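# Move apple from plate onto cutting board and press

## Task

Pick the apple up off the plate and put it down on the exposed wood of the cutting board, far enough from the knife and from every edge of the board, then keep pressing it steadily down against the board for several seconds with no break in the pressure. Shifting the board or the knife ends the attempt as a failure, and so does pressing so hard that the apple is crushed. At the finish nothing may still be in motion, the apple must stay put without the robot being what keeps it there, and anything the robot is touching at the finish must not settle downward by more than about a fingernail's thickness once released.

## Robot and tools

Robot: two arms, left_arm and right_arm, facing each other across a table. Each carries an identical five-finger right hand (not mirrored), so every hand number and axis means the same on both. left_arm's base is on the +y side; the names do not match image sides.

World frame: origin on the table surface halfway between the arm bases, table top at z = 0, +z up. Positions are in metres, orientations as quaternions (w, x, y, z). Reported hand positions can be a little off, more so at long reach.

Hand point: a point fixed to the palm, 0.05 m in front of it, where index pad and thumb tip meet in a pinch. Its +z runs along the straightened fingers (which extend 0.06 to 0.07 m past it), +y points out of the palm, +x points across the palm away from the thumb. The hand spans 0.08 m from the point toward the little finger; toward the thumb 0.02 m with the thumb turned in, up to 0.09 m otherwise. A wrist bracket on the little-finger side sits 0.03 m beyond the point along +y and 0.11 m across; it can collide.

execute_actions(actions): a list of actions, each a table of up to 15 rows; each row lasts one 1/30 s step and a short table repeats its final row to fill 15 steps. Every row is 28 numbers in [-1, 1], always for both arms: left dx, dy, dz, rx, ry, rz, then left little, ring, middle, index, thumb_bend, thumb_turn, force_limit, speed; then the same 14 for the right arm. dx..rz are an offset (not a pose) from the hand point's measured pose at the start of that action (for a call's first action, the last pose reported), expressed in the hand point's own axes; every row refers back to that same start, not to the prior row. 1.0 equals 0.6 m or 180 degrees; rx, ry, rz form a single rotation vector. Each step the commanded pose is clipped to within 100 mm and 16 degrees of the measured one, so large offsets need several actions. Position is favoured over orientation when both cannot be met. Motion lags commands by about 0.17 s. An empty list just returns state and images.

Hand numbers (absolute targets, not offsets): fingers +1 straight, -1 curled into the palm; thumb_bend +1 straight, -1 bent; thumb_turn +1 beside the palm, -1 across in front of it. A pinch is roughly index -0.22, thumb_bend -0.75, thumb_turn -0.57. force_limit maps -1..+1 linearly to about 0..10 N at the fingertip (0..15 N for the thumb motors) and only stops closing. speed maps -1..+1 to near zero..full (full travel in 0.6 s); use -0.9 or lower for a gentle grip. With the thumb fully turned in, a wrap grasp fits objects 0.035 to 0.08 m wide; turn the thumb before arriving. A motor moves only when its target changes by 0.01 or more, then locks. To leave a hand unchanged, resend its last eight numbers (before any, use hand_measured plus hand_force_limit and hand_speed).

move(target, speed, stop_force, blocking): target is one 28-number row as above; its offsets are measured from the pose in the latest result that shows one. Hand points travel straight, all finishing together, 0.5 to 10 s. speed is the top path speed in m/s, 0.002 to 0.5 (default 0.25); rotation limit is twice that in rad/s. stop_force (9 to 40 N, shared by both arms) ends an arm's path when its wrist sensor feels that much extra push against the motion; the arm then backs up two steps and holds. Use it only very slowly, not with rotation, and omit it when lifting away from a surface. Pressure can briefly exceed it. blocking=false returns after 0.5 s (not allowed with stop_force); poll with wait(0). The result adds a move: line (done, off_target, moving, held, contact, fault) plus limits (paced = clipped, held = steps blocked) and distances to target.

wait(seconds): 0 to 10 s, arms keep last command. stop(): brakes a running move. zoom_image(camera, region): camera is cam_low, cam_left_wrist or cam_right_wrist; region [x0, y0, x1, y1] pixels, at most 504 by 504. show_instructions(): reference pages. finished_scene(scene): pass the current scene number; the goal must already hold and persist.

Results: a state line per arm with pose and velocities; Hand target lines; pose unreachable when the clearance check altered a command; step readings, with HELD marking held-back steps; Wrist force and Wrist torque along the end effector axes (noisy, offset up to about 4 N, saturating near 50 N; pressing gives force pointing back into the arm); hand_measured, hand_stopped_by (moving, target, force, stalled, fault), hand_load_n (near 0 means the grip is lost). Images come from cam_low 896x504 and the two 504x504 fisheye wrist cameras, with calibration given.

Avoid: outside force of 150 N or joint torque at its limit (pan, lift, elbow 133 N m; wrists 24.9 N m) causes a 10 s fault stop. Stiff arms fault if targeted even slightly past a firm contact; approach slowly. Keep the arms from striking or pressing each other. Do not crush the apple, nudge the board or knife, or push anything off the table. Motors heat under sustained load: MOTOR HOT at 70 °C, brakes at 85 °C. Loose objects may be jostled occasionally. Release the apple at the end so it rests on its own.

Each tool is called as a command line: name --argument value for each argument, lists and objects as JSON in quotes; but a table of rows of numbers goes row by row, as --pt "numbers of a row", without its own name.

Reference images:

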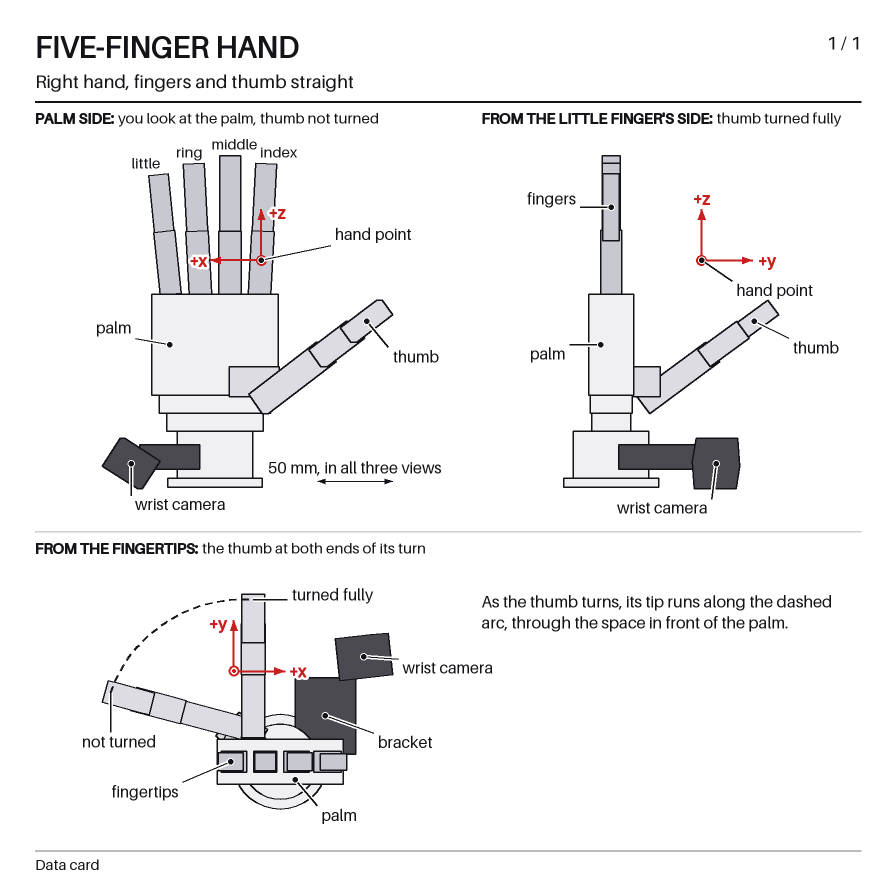

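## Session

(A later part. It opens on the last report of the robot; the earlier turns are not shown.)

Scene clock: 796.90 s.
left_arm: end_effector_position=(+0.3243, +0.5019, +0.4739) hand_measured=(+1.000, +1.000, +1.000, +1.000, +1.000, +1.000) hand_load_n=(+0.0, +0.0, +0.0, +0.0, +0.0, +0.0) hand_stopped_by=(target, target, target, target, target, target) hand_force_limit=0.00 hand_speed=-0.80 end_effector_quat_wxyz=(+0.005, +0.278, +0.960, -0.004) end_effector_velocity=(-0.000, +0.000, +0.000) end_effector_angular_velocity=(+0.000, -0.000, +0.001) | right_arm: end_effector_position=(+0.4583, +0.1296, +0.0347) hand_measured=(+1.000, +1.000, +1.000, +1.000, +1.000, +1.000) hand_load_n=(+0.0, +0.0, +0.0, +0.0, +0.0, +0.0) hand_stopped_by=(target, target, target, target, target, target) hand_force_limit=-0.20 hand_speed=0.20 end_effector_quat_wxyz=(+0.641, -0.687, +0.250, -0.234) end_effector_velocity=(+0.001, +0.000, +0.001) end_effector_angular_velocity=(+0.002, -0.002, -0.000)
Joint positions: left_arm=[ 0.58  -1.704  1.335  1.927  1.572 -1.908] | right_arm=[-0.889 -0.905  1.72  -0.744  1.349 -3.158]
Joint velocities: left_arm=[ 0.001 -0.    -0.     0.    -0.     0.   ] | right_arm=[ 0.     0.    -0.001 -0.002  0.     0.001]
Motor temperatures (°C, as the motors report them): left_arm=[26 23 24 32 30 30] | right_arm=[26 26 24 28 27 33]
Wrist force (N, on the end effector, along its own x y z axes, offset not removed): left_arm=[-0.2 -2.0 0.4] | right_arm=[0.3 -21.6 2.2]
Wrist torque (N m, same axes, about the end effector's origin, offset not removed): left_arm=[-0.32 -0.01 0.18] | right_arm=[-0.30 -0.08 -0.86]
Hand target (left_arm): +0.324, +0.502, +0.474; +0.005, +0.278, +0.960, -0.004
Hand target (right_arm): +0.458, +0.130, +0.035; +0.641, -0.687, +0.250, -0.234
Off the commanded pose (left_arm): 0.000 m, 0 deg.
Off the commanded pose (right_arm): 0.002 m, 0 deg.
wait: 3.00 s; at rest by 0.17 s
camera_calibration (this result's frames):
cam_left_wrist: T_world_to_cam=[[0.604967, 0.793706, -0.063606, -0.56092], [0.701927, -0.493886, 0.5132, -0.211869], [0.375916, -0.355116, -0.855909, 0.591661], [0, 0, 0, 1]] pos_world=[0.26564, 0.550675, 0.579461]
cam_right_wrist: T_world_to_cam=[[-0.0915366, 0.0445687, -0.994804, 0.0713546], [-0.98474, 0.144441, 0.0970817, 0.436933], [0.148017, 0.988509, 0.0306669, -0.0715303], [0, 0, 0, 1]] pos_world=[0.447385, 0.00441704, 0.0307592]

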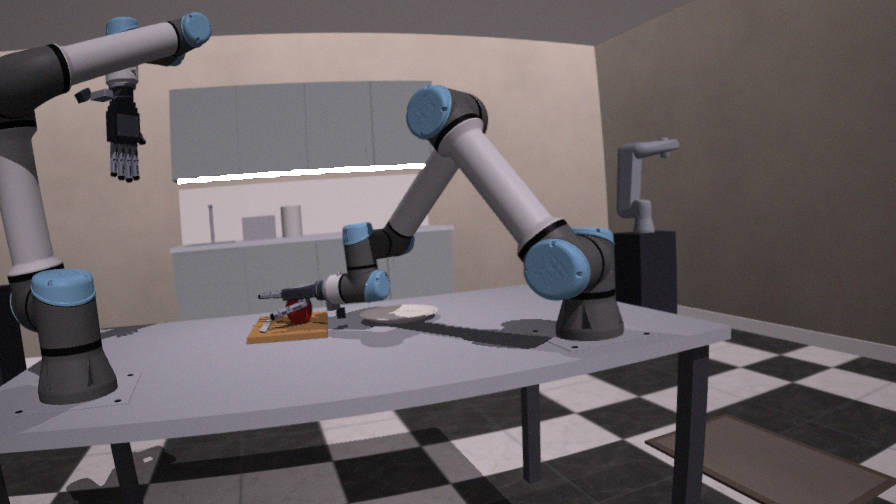

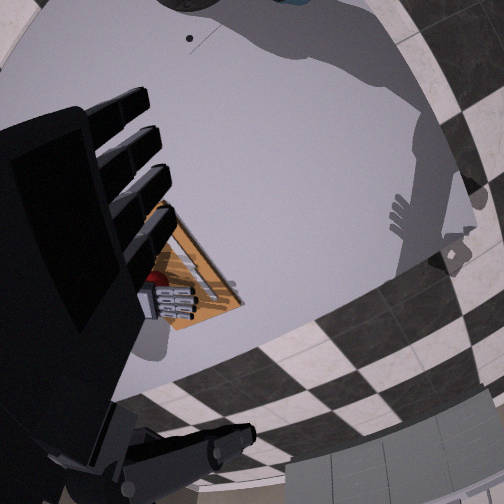

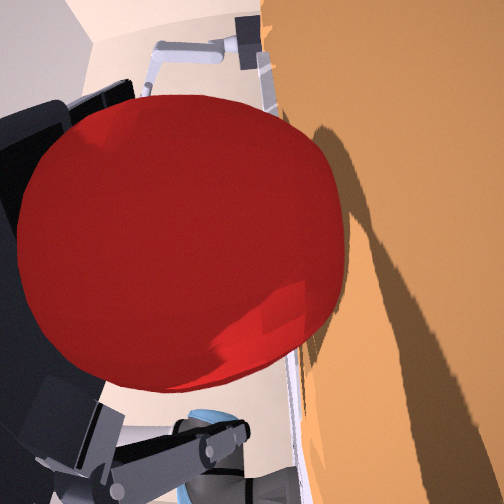

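execute_actions --actions '[[[0,0,0,0,0,0, 1,1,1,1,1,1,0,-0.8, 0,0.0001,0,0,0,0, 1,1,1,1,1,1,-0.2,0.2],[0,0,0,0,0,0, 1,1,1,1,1,1,0,-0.8, 0,0.0002,0,0,0,0, 1,1,1,1,1,1,-0.2,0.2],[0,0,0,0,0,0, 1,1,1,1,1,1,0,-0.8, 0,0.0003,0,0,0,0, 1,1,1,1,1,1,-0.2,0.2],[0,0,0,0,0,0, 1,1,1,1,1,1,0,-0.8, 0,0.0004,0.00003,0,0,0, 1,1,1,1,1,1,-0.2,0.2],[0,0,0,0,0,0, 1,1,1,1,1,1,0,-0.8, 0,0.0005,0.00003,0,0,0, 1,1,1,1,1,1,-0.2,0.2]]]'

wait --seconds 1.5

Scene clock: 852.47 s.
left_arm: end_effector_position=(+0.3243, +0.5019, +0.4739) hand_measured=(+1.000, +1.000, +1.000, +1.000, +1.000, +1.000) hand_load_n=(+0.0, +0.0, +0.0, +0.0, +0.0, +0.0) hand_stopped_by=(target, target, target, target, target, target) hand_force_limit=0.00 hand_speed=-0.80 end_effector_quat_wxyz=(+0.005, +0.278, +0.960, -0.004) end_effector_velocity=(+0.000, +0.000, -0.000) end_effector_angular_velocity=(+0.000, -0.000, +0.000) | right_arm: end_effector_position=(+0.4583, +0.1296, +0.0346) hand_measured=(+1.000, +1.000, +1.000, +1.000, +1.000, +1.000) hand_load_n=(+0.0, +0.0, +0.0, +0.0, +0.0, +0.0) hand_stopped_by=(target, target, target, target, target, target) hand_force_limit=-0.20 hand_speed=0.20 end_effector_quat_wxyz=(+0.641, -0.687, +0.250, -0.234) end_effector_velocity=(-0.000, +0.000, -0.001) end_effector_angular_velocity=(-0.001, +0.002, +0.000)
Joint positions: left_arm=[ 0.58  -1.704  1.335  1.927  1.572 -1.908] | right_arm=[-0.889 -0.905  1.72  -0.745  1.349 -3.158]
Joint velocities: left_arm=[ 0.     0.     0.    -0.    -0.001  0.   ] | right_arm=[ 0.     0.001 -0.     0.002  0.     0.001]
Motor temperatures (°C, as the motors report them): left_arm=[26 23 24 32 30 30] | right_arm=[26 26 24 28 27 33]
Wrist force (N, on the end effector, along its own x y z axes, offset not removed): left_arm=[2.2 0.6 -4.3] | right_arm=[2.5 -24.8 2.8]
Wrist torque (N m, same axes, about the end effector's origin, offset not removed): left_arm=[0.65 -0.28 0.21] | right_arm=[-0.35 -0.51 -0.79]
Hand target (left_arm): +0.324, +0.502, +0.474; +0.005, +0.278, +0.960, -0.004
Hand target (right_arm): +0.458, +0.130, +0.034; +0.641, -0.687, +0.250, -0.234
Off the commanded pose (left_arm): 0.000 m, 0 deg.
Off the commanded pose (right_arm): 0.000 m, 0 deg.
Step readings (end_effector_position):
0: left_arm (+0.3243, +0.5019, +0.4739) | right_arm (+0.4583, +0.1296, +0.0347)
1: left_arm (+0.3243, +0.5019, +0.4739) | right_arm (+0.4583, +0.1296, +0.0347)
2: left_arm (+0.3243, +0.5019, +0.4739) | right_arm (+0.4583, +0.1296, +0.0347)
4: left_arm (+0.3243, +0.5019, +0.4739) | right_arm (+0.4583, +0.1296, +0.0347)
8: left_arm (+0.3243, +0.5019, +0.4739) | right_arm (+0.4583, +0.1296, +0.0347)
15: end_effector_position above
camera_calibration (this result's frames):
cam_left_wrist: T_world_to_cam=[[0.604967, 0.793706, -0.0636061, -0.56092], [0.701927, -0.493886, 0.5132, -0.211868], [0.375915, -0.355116, -0.855909, 0.591661], [0, 0, 0, 1]] pos_world=[0.26564, 0.550675, 0.579461]
cam_right_wrist: T_world_to_cam=[[-0.0913339, 0.0447236, -0.994816, 0.0710918], [-0.984759, 0.144426, 0.0969035, 0.43701], [0.148012, 0.988504, 0.0308509, -0.0715749], [0, 0, 0, 1]] pos_world=[0.447437, 0.00445681, 0.0305835]

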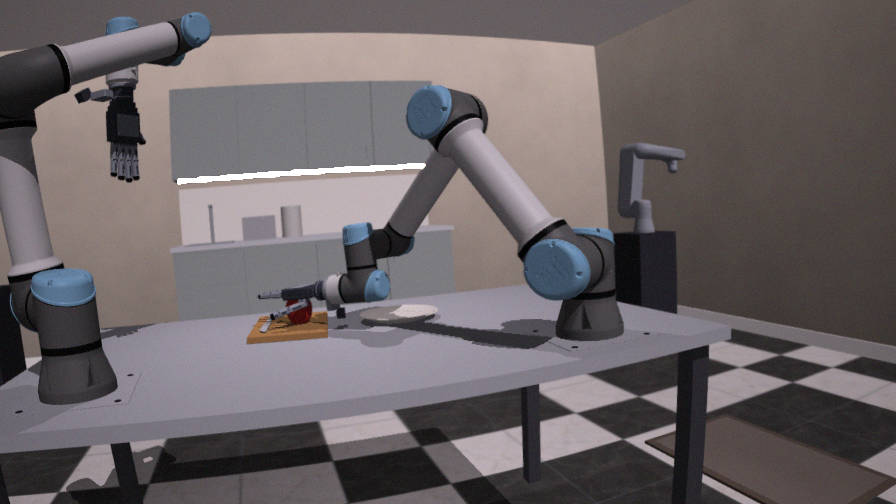

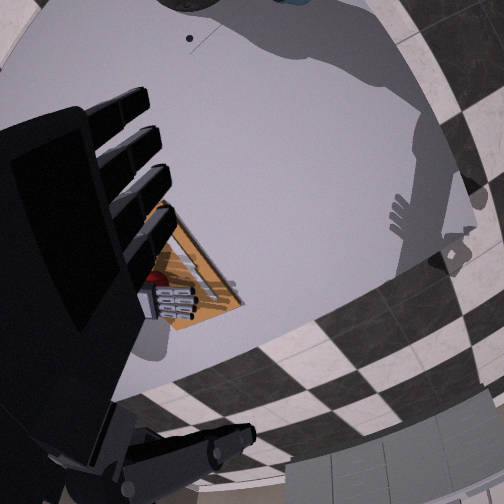

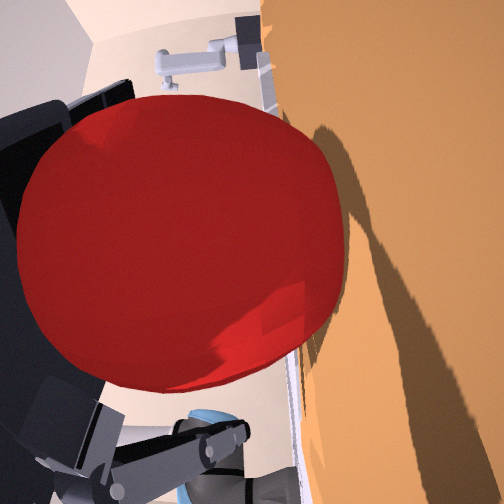

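Scene clock: 853.97 s.
left_arm: end_effector_position=(+0.3243, +0.5019, +0.4739) hand_measured=(+1.000, +1.000, +1.000, +1.000, +1.000, +1.000) hand_load_n=(+0.0, +0.0, +0.0, +0.0, +0.0, +0.0) hand_stopped_by=(target, target, target, target, target, target) hand_force_limit=0.00 hand_speed=-0.80 end_effector_quat_wxyz=(+0.005, +0.278, +0.960, -0.004) end_effector_velocity=(+0.000, -0.000, +0.000) end_effector_angular_velocity=(-0.001, -0.001, -0.000) | right_arm: end_effector_position=(+0.4583, +0.1296, +0.0344) hand_measured=(+1.000, +1.000, +1.000, +1.000, +1.000, +1.000) hand_load_n=(+0.0, +0.0, +0.0, +0.0, +0.0, +0.0) hand_stopped_by=(target, target, target, target, target, target) hand_force_limit=-0.20 hand_speed=0.20 end_effector_quat_wxyz=(+0.641, -0.687, +0.250, -0.234) end_effector_velocity=(+0.000, -0.000, +0.000) end_effector_angular_velocity=(+0.000, +0.001, -0.000)
Joint positions: left_arm=[ 0.58  -1.704  1.335  1.927  1.572 -1.908] | right_arm=[-0.889 -0.904  1.72  -0.745  1.349 -3.158]
Joint velocities: left_arm=[-0.    -0.001  0.    -0.001  0.     0.   ] | right_arm=[-0.    -0.    -0.     0.001 -0.     0.   ]
Motor temperatures (°C, as the motors report them): left_arm=[26 23 24 32 30 30] | right_arm=[26 26 24 28 27 33]
Wrist force (N, on the end effector, along its own x y z axes, offset not removed): left_arm=[1.5 1.4 0.1] | right_arm=[0.1 -28.9 1.6]
Wrist torque (N m, same axes, about the end effector's origin, offset not removed): left_arm=[0.21 -0.51 0.35] | right_arm=[-0.55 -0.10 -1.17]
Hand target (left_arm): +0.324, +0.502, +0.474; +0.005, +0.278, +0.960, -0.004
Hand target (right_arm): +0.458, +0.130, +0.034; +0.641, -0.687, +0.250, -0.234
Off the commanded pose (left_arm): 0.000 m, 0 deg.
Off the commanded pose (right_arm): 0.000 m, 0 deg.
wait: 1.50 s; at rest by 0.17 s
camera_calibration (this result's frames):
cam_left_wrist: T_world_to_cam=[[0.604967, 0.793706, -0.0636061, -0.56092], [0.701927, -0.493886, 0.5132, -0.211869], [0.375916, -0.355116, -0.855909, 0.591661], [0, 0, 0, 1]] pos_world=[0.26564, 0.550675, 0.579461]
cam_right_wrist: T_world_to_cam=[[-0.0915031, 0.044595, -0.994806, 0.0710469], [-0.984743, 0.144439, 0.0970524, 0.436968], [0.148017, 0.988508, 0.030698, -0.0715256], [0, 0, 0, 1]] pos_world=[0.447389, 0.00442019, 0.0304648]

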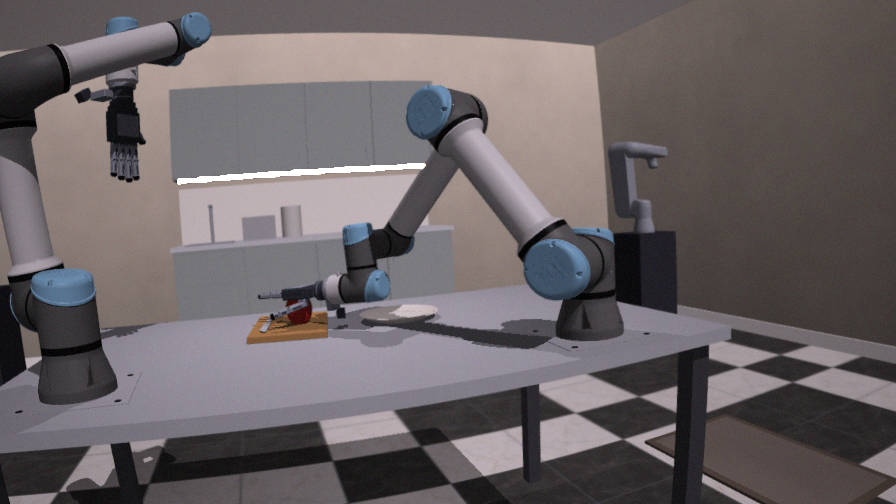

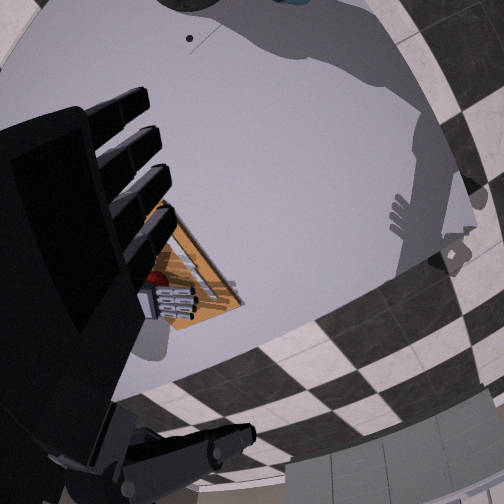

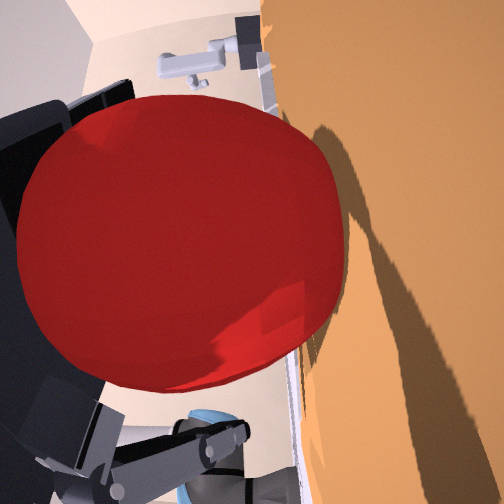

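wait --seconds 4

move --target '[0,0,0,0,0,0, 1,1,1,1,1,1,0,-0.8, 0,-0.0083,-0.0006,0,0,0, 1,1,1,1,1,1,-0.2,0.2]' --speed 0.01

Scene clock: 862.70 s.
left_arm: end_effector_position=(+0.3243, +0.5019, +0.4739) hand_measured=(+1.000, +1.000, +1.000, +1.000, +1.000, +1.000) hand_load_n=(+0.0, +0.0, +0.0, +0.0, +0.0, +0.0) hand_stopped_by=(target, target, target, target, target, target) hand_force_limit=0.00 hand_speed=-0.80 end_effector_quat_wxyz=(+0.005, +0.278, +0.960, -0.004) end_effector_velocity=(-0.000, +0.000, +0.000) end_effector_angular_velocity=(-0.001, -0.000, +0.001) | right_arm: end_effector_position=(+0.4583, +0.1296, +0.0344) hand_measured=(+1.000, +1.000, +1.000, +1.000, +1.000, +1.000) hand_load_n=(+0.0, +0.0, +0.0, +0.0, +0.0, +0.0) hand_stopped_by=(target, target, target, target, target, target) hand_force_limit=-0.20 hand_speed=0.20 end_effector_quat_wxyz=(+0.641, -0.687, +0.250, -0.234) end_effector_velocity=(+0.000, -0.000, +0.000) end_effector_angular_velocity=(+0.000, -0.000, -0.001)
Joint positions: left_arm=[ 0.58  -1.704  1.335  1.927  1.572 -1.908] | right_arm=[-0.889 -0.904  1.72  -0.745  1.349 -3.158]
Joint velocities: left_arm=[ 0. -0. -0. -0.  0. -0.] | right_arm=[-0.     0.    -0.    -0.     0.001  0.   ]
Motor temperatures (°C, as the motors report them): left_arm=[26 23 24 32 30 30] | right_arm=[26 26 24 28 27 33]
Wrist force (N, on the end effector, along its own x y z axes, offset not removed): left_arm=[1.3 1.6 0.6] | right_arm=[0.5 -28.2 1.9]
Wrist torque (N m, same axes, about the end effector's origin, offset not removed): left_arm=[0.46 -0.13 0.36] | right_arm=[-0.38 -0.17 -1.09]
Hand target (left_arm): +0.324, +0.502, +0.474; +0.005, +0.278, +0.960, -0.004
Hand target (right_arm): +0.458, +0.130, +0.034; +0.641, -0.687, +0.250, -0.234
Off the commanded pose (left_arm): 0.000 m, 0 deg.
Off the commanded pose (right_arm): 0.000 m, 0 deg.
wait: 4.00 s; at rest from the start
camera_calibration (this result's frames):
cam_left_wrist: T_world_to_cam=[[0.604967, 0.793706, -0.063606, -0.56092], [0.701928, -0.493886, 0.5132, -0.211869], [0.375916, -0.355116, -0.855909, 0.591661], [0, 0, 0, 1]] pos_world=[0.26564, 0.550675, 0.579461]
cam_right_wrist: T_world_to_cam=[[-0.0915376, 0.0445689, -0.994804, 0.0710556], [-0.984739, 0.144441, 0.0970827, 0.43696], [0.148018, 0.988509, 0.0306669, -0.0715193], [0, 0, 0, 1]] pos_world=[0.447383, 0.00441549, 0.0304584]

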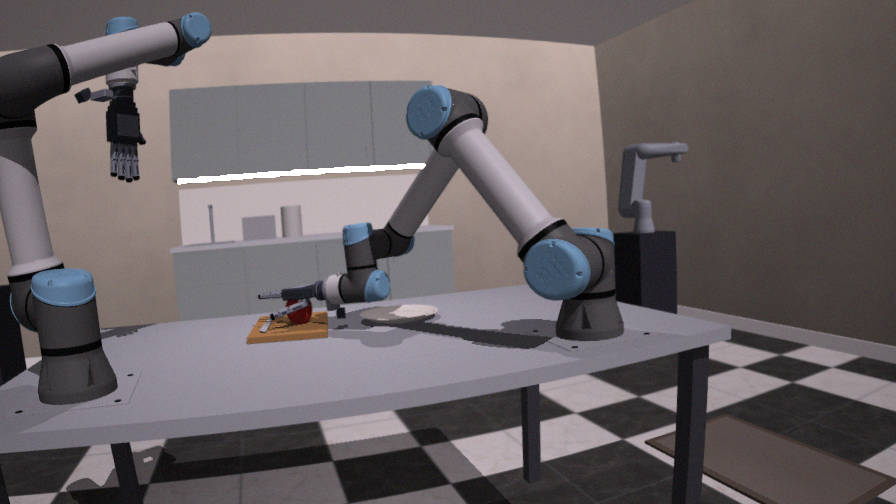

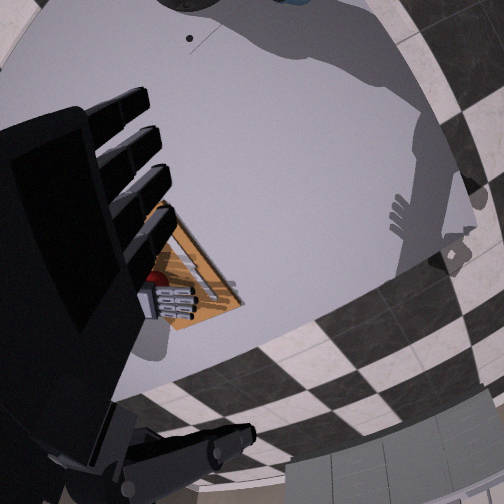

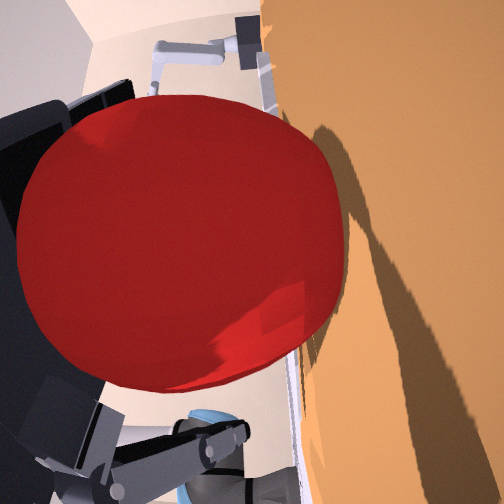

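Scene clock: 863.43 s.
left_arm: end_effector_position=(+0.3243, +0.5019, +0.4739) hand_measured=(+1.000, +1.000, +1.000, +1.000, +1.000, +1.000) hand_load_n=(+0.0, +0.0, +0.0, +0.0, +0.0, +0.0) hand_stopped_by=(target, target, target, target, target, target) hand_force_limit=0.00 hand_speed=-0.80 end_effector_quat_wxyz=(+0.005, +0.278, +0.960, -0.004) end_effector_velocity=(+0.000, +0.000, +0.000) end_effector_angular_velocity=(-0.001, -0.001, +0.000) | right_arm: end_effector_position=(+0.4583, +0.1295, +0.0392) hand_measured=(+1.000, +1.000, +1.000, +1.000, +1.000, +1.000) hand_load_n=(+0.0, +0.0, +0.0, +0.0, +0.0, +0.0) hand_stopped_by=(target, target, target, target, target, target) hand_force_limit=-0.20 hand_speed=0.20 end_effector_quat_wxyz=(+0.641, -0.687, +0.250, -0.234) end_effector_velocity=(+0.000, -0.000, +0.002) end_effector_angular_velocity=(+0.001, +0.000, +0.000)
Joint positions: left_arm=[ 0.58  -1.704  1.335  1.927  1.572 -1.908] | right_arm=[-0.889 -0.913  1.718 -0.735  1.349 -3.158]
Joint velocities: left_arm=[ 0. -0. -0. -0. -0.  0.] | right_arm=[-0.001 -0.004 -0.001  0.004 -0.001  0.001]
Motor temperatures (°C, as the motors report them): left_arm=[26 23 24 32 30 30] | right_arm=[26 26 24 28 27 33]
Wrist force (N, on the end effector, along its own x y z axes, offset not removed): left_arm=[0.1 -4.4 4.0] | right_arm=[0.8 1.5 -0.7]
Wrist torque (N m, same axes, about the end effector's origin, offset not removed): left_arm=[-0.92 -0.31 0.05] | right_arm=[0.36 -0.05 -0.13]
Hand target (left_arm): +0.324, +0.502, +0.474; +0.005, +0.278, +0.960, -0.004
Hand target (right_arm): +0.458, +0.130, +0.039; +0.641, -0.687, +0.250, -0.234
Off the commanded pose (left_arm): 0.000 m, 0 deg.
Off the commanded pose (right_arm): 0.000 m, 0 deg.
move: done
camera_calibration (this result's frames):
cam_left_wrist: T_world_to_cam=[[0.604967, 0.793706, -0.0636062, -0.56092], [0.701927, -0.493886, 0.5132, -0.211869], [0.375916, -0.355116, -0.855909, 0.591661], [0, 0, 0, 1]] pos_world=[0.26564, 0.550675, 0.579461]
cam_right_wrist: T_world_to_cam=[[-0.0915839, 0.0445337, -0.994801, 0.0758339], [-0.984735, 0.144445, 0.0971235, 0.43647], [0.148019, 0.98851, 0.0306251, -0.0716424], [0, 0, 0, 1]] pos_world=[0.447357, 0.00439622, 0.0352422]

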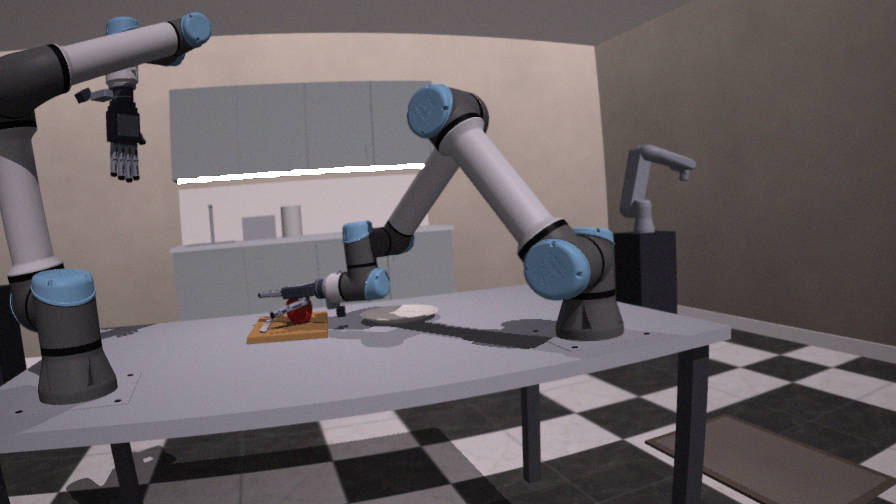

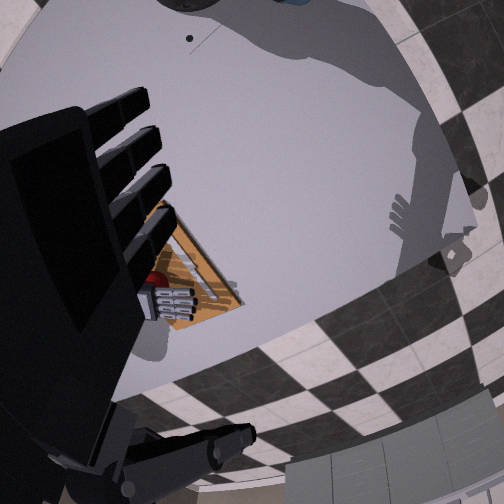

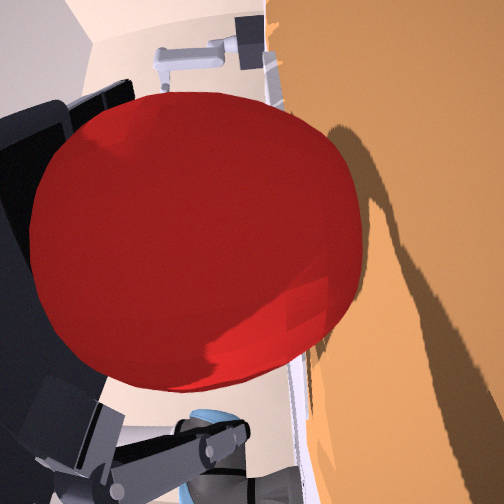

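move --target '[0,0,0,0,0,0, 1,1,1,1,1,1,0,-0.8, 0,-0.1995,-0.0138,0,0,0, 1,1,1,1,1,1,-0.2,0.2]' --speed 0.2

zoom_image --camera "cam_low" --region '[230, 240, 390, 350]'

Scene clock: 868.17 s.
left_arm: end_effector_position=(+0.3243, +0.5019, +0.4739) hand_measured=(+1.000, +1.000, +1.000, +1.000, +1.000, +1.000) hand_load_n=(+0.0, +0.0, +0.0, +0.0, +0.0, +0.0) hand_stopped_by=(target, target, target, target, target, target) hand_force_limit=0.00 hand_speed=-0.80 end_effector_quat_wxyz=(+0.005, +0.278, +0.960, -0.004) end_effector_velocity=(-0.000, +0.000, +0.000) end_effector_angular_velocity=(-0.000, +0.000, +0.000) | right_arm: end_effector_position=(+0.4582, +0.1294, +0.1591) hand_measured=(+1.000, +1.000, +1.000, +1.000, +1.000, +1.000) hand_load_n=(+0.0, +0.0, +0.0, +0.0, +0.0, +0.0) hand_stopped_by=(target, target, target, target, target, target) hand_force_limit=-0.20 hand_speed=0.20 end_effector_quat_wxyz=(+0.641, -0.687, +0.250, -0.234) end_effector_velocity=(-0.000, +0.000, +0.002) end_effector_angular_velocity=(+0.000, +0.001, +0.002)
Joint positions: left_arm=[ 0.58  -1.704  1.335  1.927  1.572 -1.908] | right_arm=[-0.889 -1.091  1.637 -0.476  1.349 -3.158]
Joint velocities: left_arm=[-0. -0. -0.  0.  0. -0.] | right_arm=[-0.001 -0.002 -0.002  0.005 -0.002  0.001]
Motor temperatures (°C, as the motors report them): left_arm=[26 23 24 32 30 30] | right_arm=[26 26 24 28 27 33]
Wrist force (N, on the end effector, along its own x y z axes, offset not removed): left_arm=[-0.8 -3.7 3.0] | right_arm=[1.0 3.0 -0.3]
Wrist torque (N m, same axes, about the end effector's origin, offset not removed): left_arm=[-0.64 -0.01 -0.07] | right_arm=[0.58 -0.04 -0.06]
Hand target (left_arm): +0.324, +0.502, +0.474; +0.005, +0.278, +0.960, -0.004
Hand target (right_arm): +0.458, +0.129, +0.159; +0.641, -0.687, +0.250, -0.234
Off the commanded pose (left_arm): 0.000 m, 0 deg.
Off the commanded pose (right_arm): 0.000 m, 0 deg.
move: done
camera_calibration (this result's frames):
cam_left_wrist: T_world_to_cam=[[0.604967, 0.793706, -0.0636061, -0.56092], [0.701928, -0.493886, 0.5132, -0.211869], [0.375916, -0.355116, -0.855909, 0.591661], [0, 0, 0, 1]] pos_world=[0.26564, 0.550675, 0.579461]
cam_right_wrist: T_world_to_cam=[[-0.0915655, 0.0445824, -0.994801, 0.195067], [-0.984734, 0.144455, 0.0971128, 0.424764], [0.148034, 0.988506, 0.0306747, -0.0751683], [0, 0, 0, 1]] pos_world=[0.447268, 0.00424835, 0.155109]

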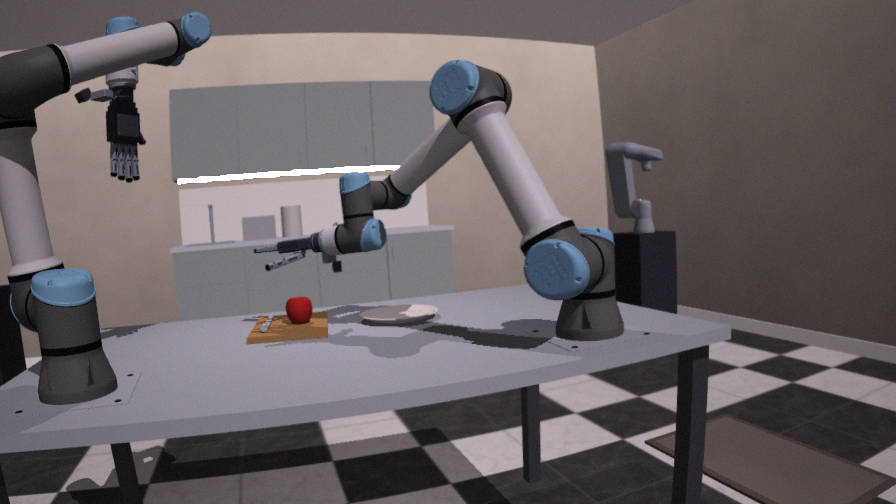

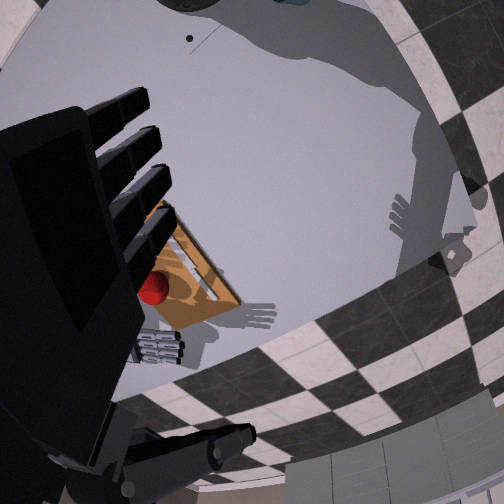

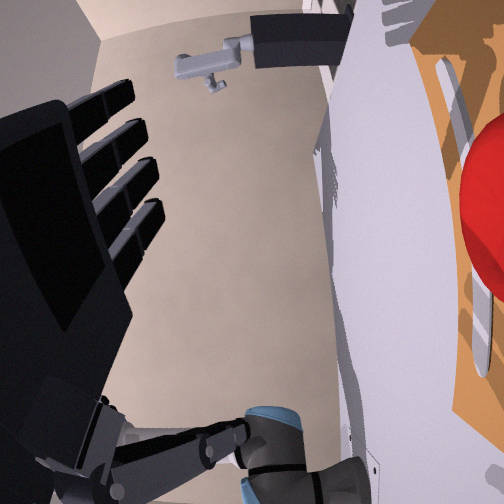

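Region (230, 240, 390, 350) of cam_low's 896x504 image, scaled by 3.150, with more detail than that image has; it fills the top 346 rows of this view, and the rest is white.

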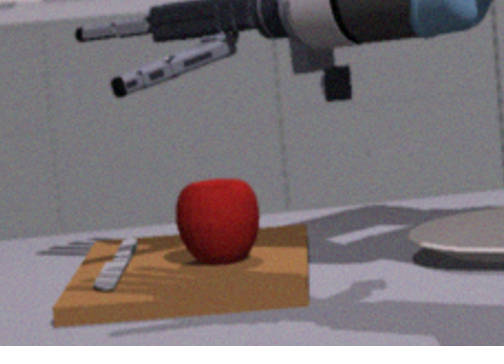

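wait --seconds 1

finished_scene --scene 1

Scene clock: 871.77 s.
left_arm: end_effector_position=(+0.3243, +0.5019, +0.4739) hand_measured=(+1.000, +1.000, +1.000, +1.000, +1.000, +1.000) hand_load_n=(+0.0, +0.0, +0.0, +0.0, +0.0, +0.0) hand_stopped_by=(target, target, target, target, target, target) hand_force_limit=0.00 hand_speed=-0.80 end_effector_quat_wxyz=(+0.005, +0.278, +0.960, -0.004) end_effector_velocity=(-0.000, +0.000, +0.000) end_effector_angular_velocity=(+0.001, +0.001, +0.001) | right_arm: end_effector_position=(+0.4582, +0.1294, +0.1592) hand_measured=(+1.000, +1.000, +1.000, +1.000, +1.000, +1.000) hand_load_n=(+0.0, +0.0, +0.0, +0.0, +0.0, +0.0) hand_stopped_by=(target, target, target, target, target, target) hand_force_limit=-0.20 hand_speed=0.20 end_effector_quat_wxyz=(+0.641, -0.687, +0.250, -0.234) end_effector_velocity=(-0.001, +0.000, -0.000) end_effector_angular_velocity=(-0.000, +0.000, +0.002)
Joint positions: left_arm=[ 0.58  -1.704  1.335  1.927  1.572 -1.908] | right_arm=[-0.889 -1.091  1.637 -0.475  1.349 -3.158]
Joint velocities: left_arm=[ 0.001  0.     0.     0.001  0.    -0.   ] | right_arm=[ 0.    -0.    -0.     0.001 -0.002 -0.   ]
Motor temperatures (°C, as the motors report them): left_arm=[26 23 24 32 30 30] | right_arm=[26 26 24 28 27 33]
Wrist force (N, on the end effector, along its own x y z axes, offset not removed): left_arm=[-1.7 1.9 1.9] | right_arm=[1.5 1.3 0.0]
Wrist torque (N m, same axes, about the end effector's origin, offset not removed): left_arm=[0.29 0.29 0.20] | right_arm=[0.25 -0.19 -0.11]
Hand target (left_arm): +0.324, +0.502, +0.474; +0.005, +0.278, +0.960, -0.004
Hand target (right_arm): +0.458, +0.129, +0.159; +0.641, -0.687, +0.250, -0.234
Off the commanded pose (left_arm): 0.000 m, 0 deg.
Off the commanded pose (right_arm): 0.000 m, 0 deg.
wait: 1.00 s; at rest from the start
camera_calibration (this result's frames):
cam_left_wrist: T_world_to_cam=[[0.604967, 0.793706, -0.0636061, -0.56092], [0.701927, -0.493886, 0.5132, -0.211869], [0.375916, -0.355116, -0.855909, 0.591661], [0, 0, 0, 1]] pos_world=[0.26564, 0.550675, 0.579461]
cam_right_wrist: T_world_to_cam=[[-0.0915818, 0.0445367, -0.994801, 0.195251], [-0.984735, 0.144445, 0.0971218, 0.424755], [0.148019, 0.98851, 0.0306284, -0.0751543], [0, 0, 0, 1]] pos_world=[0.447277, 0.00424139, 0.155284]

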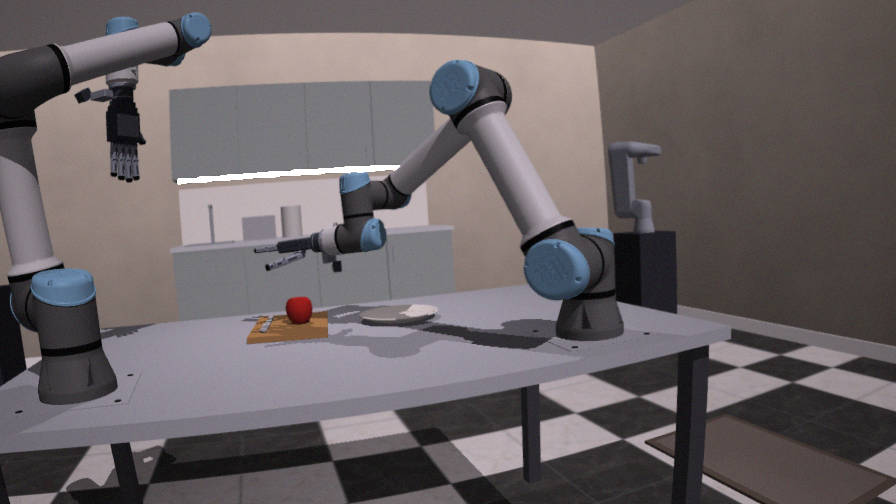

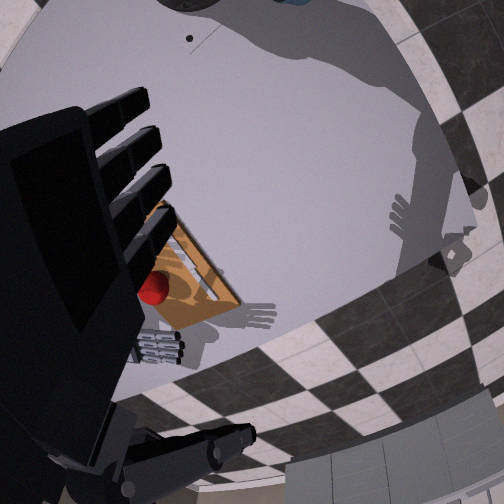

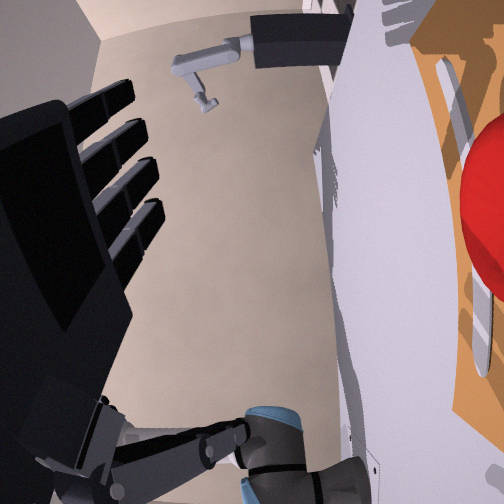

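The scene is finished: the task was done.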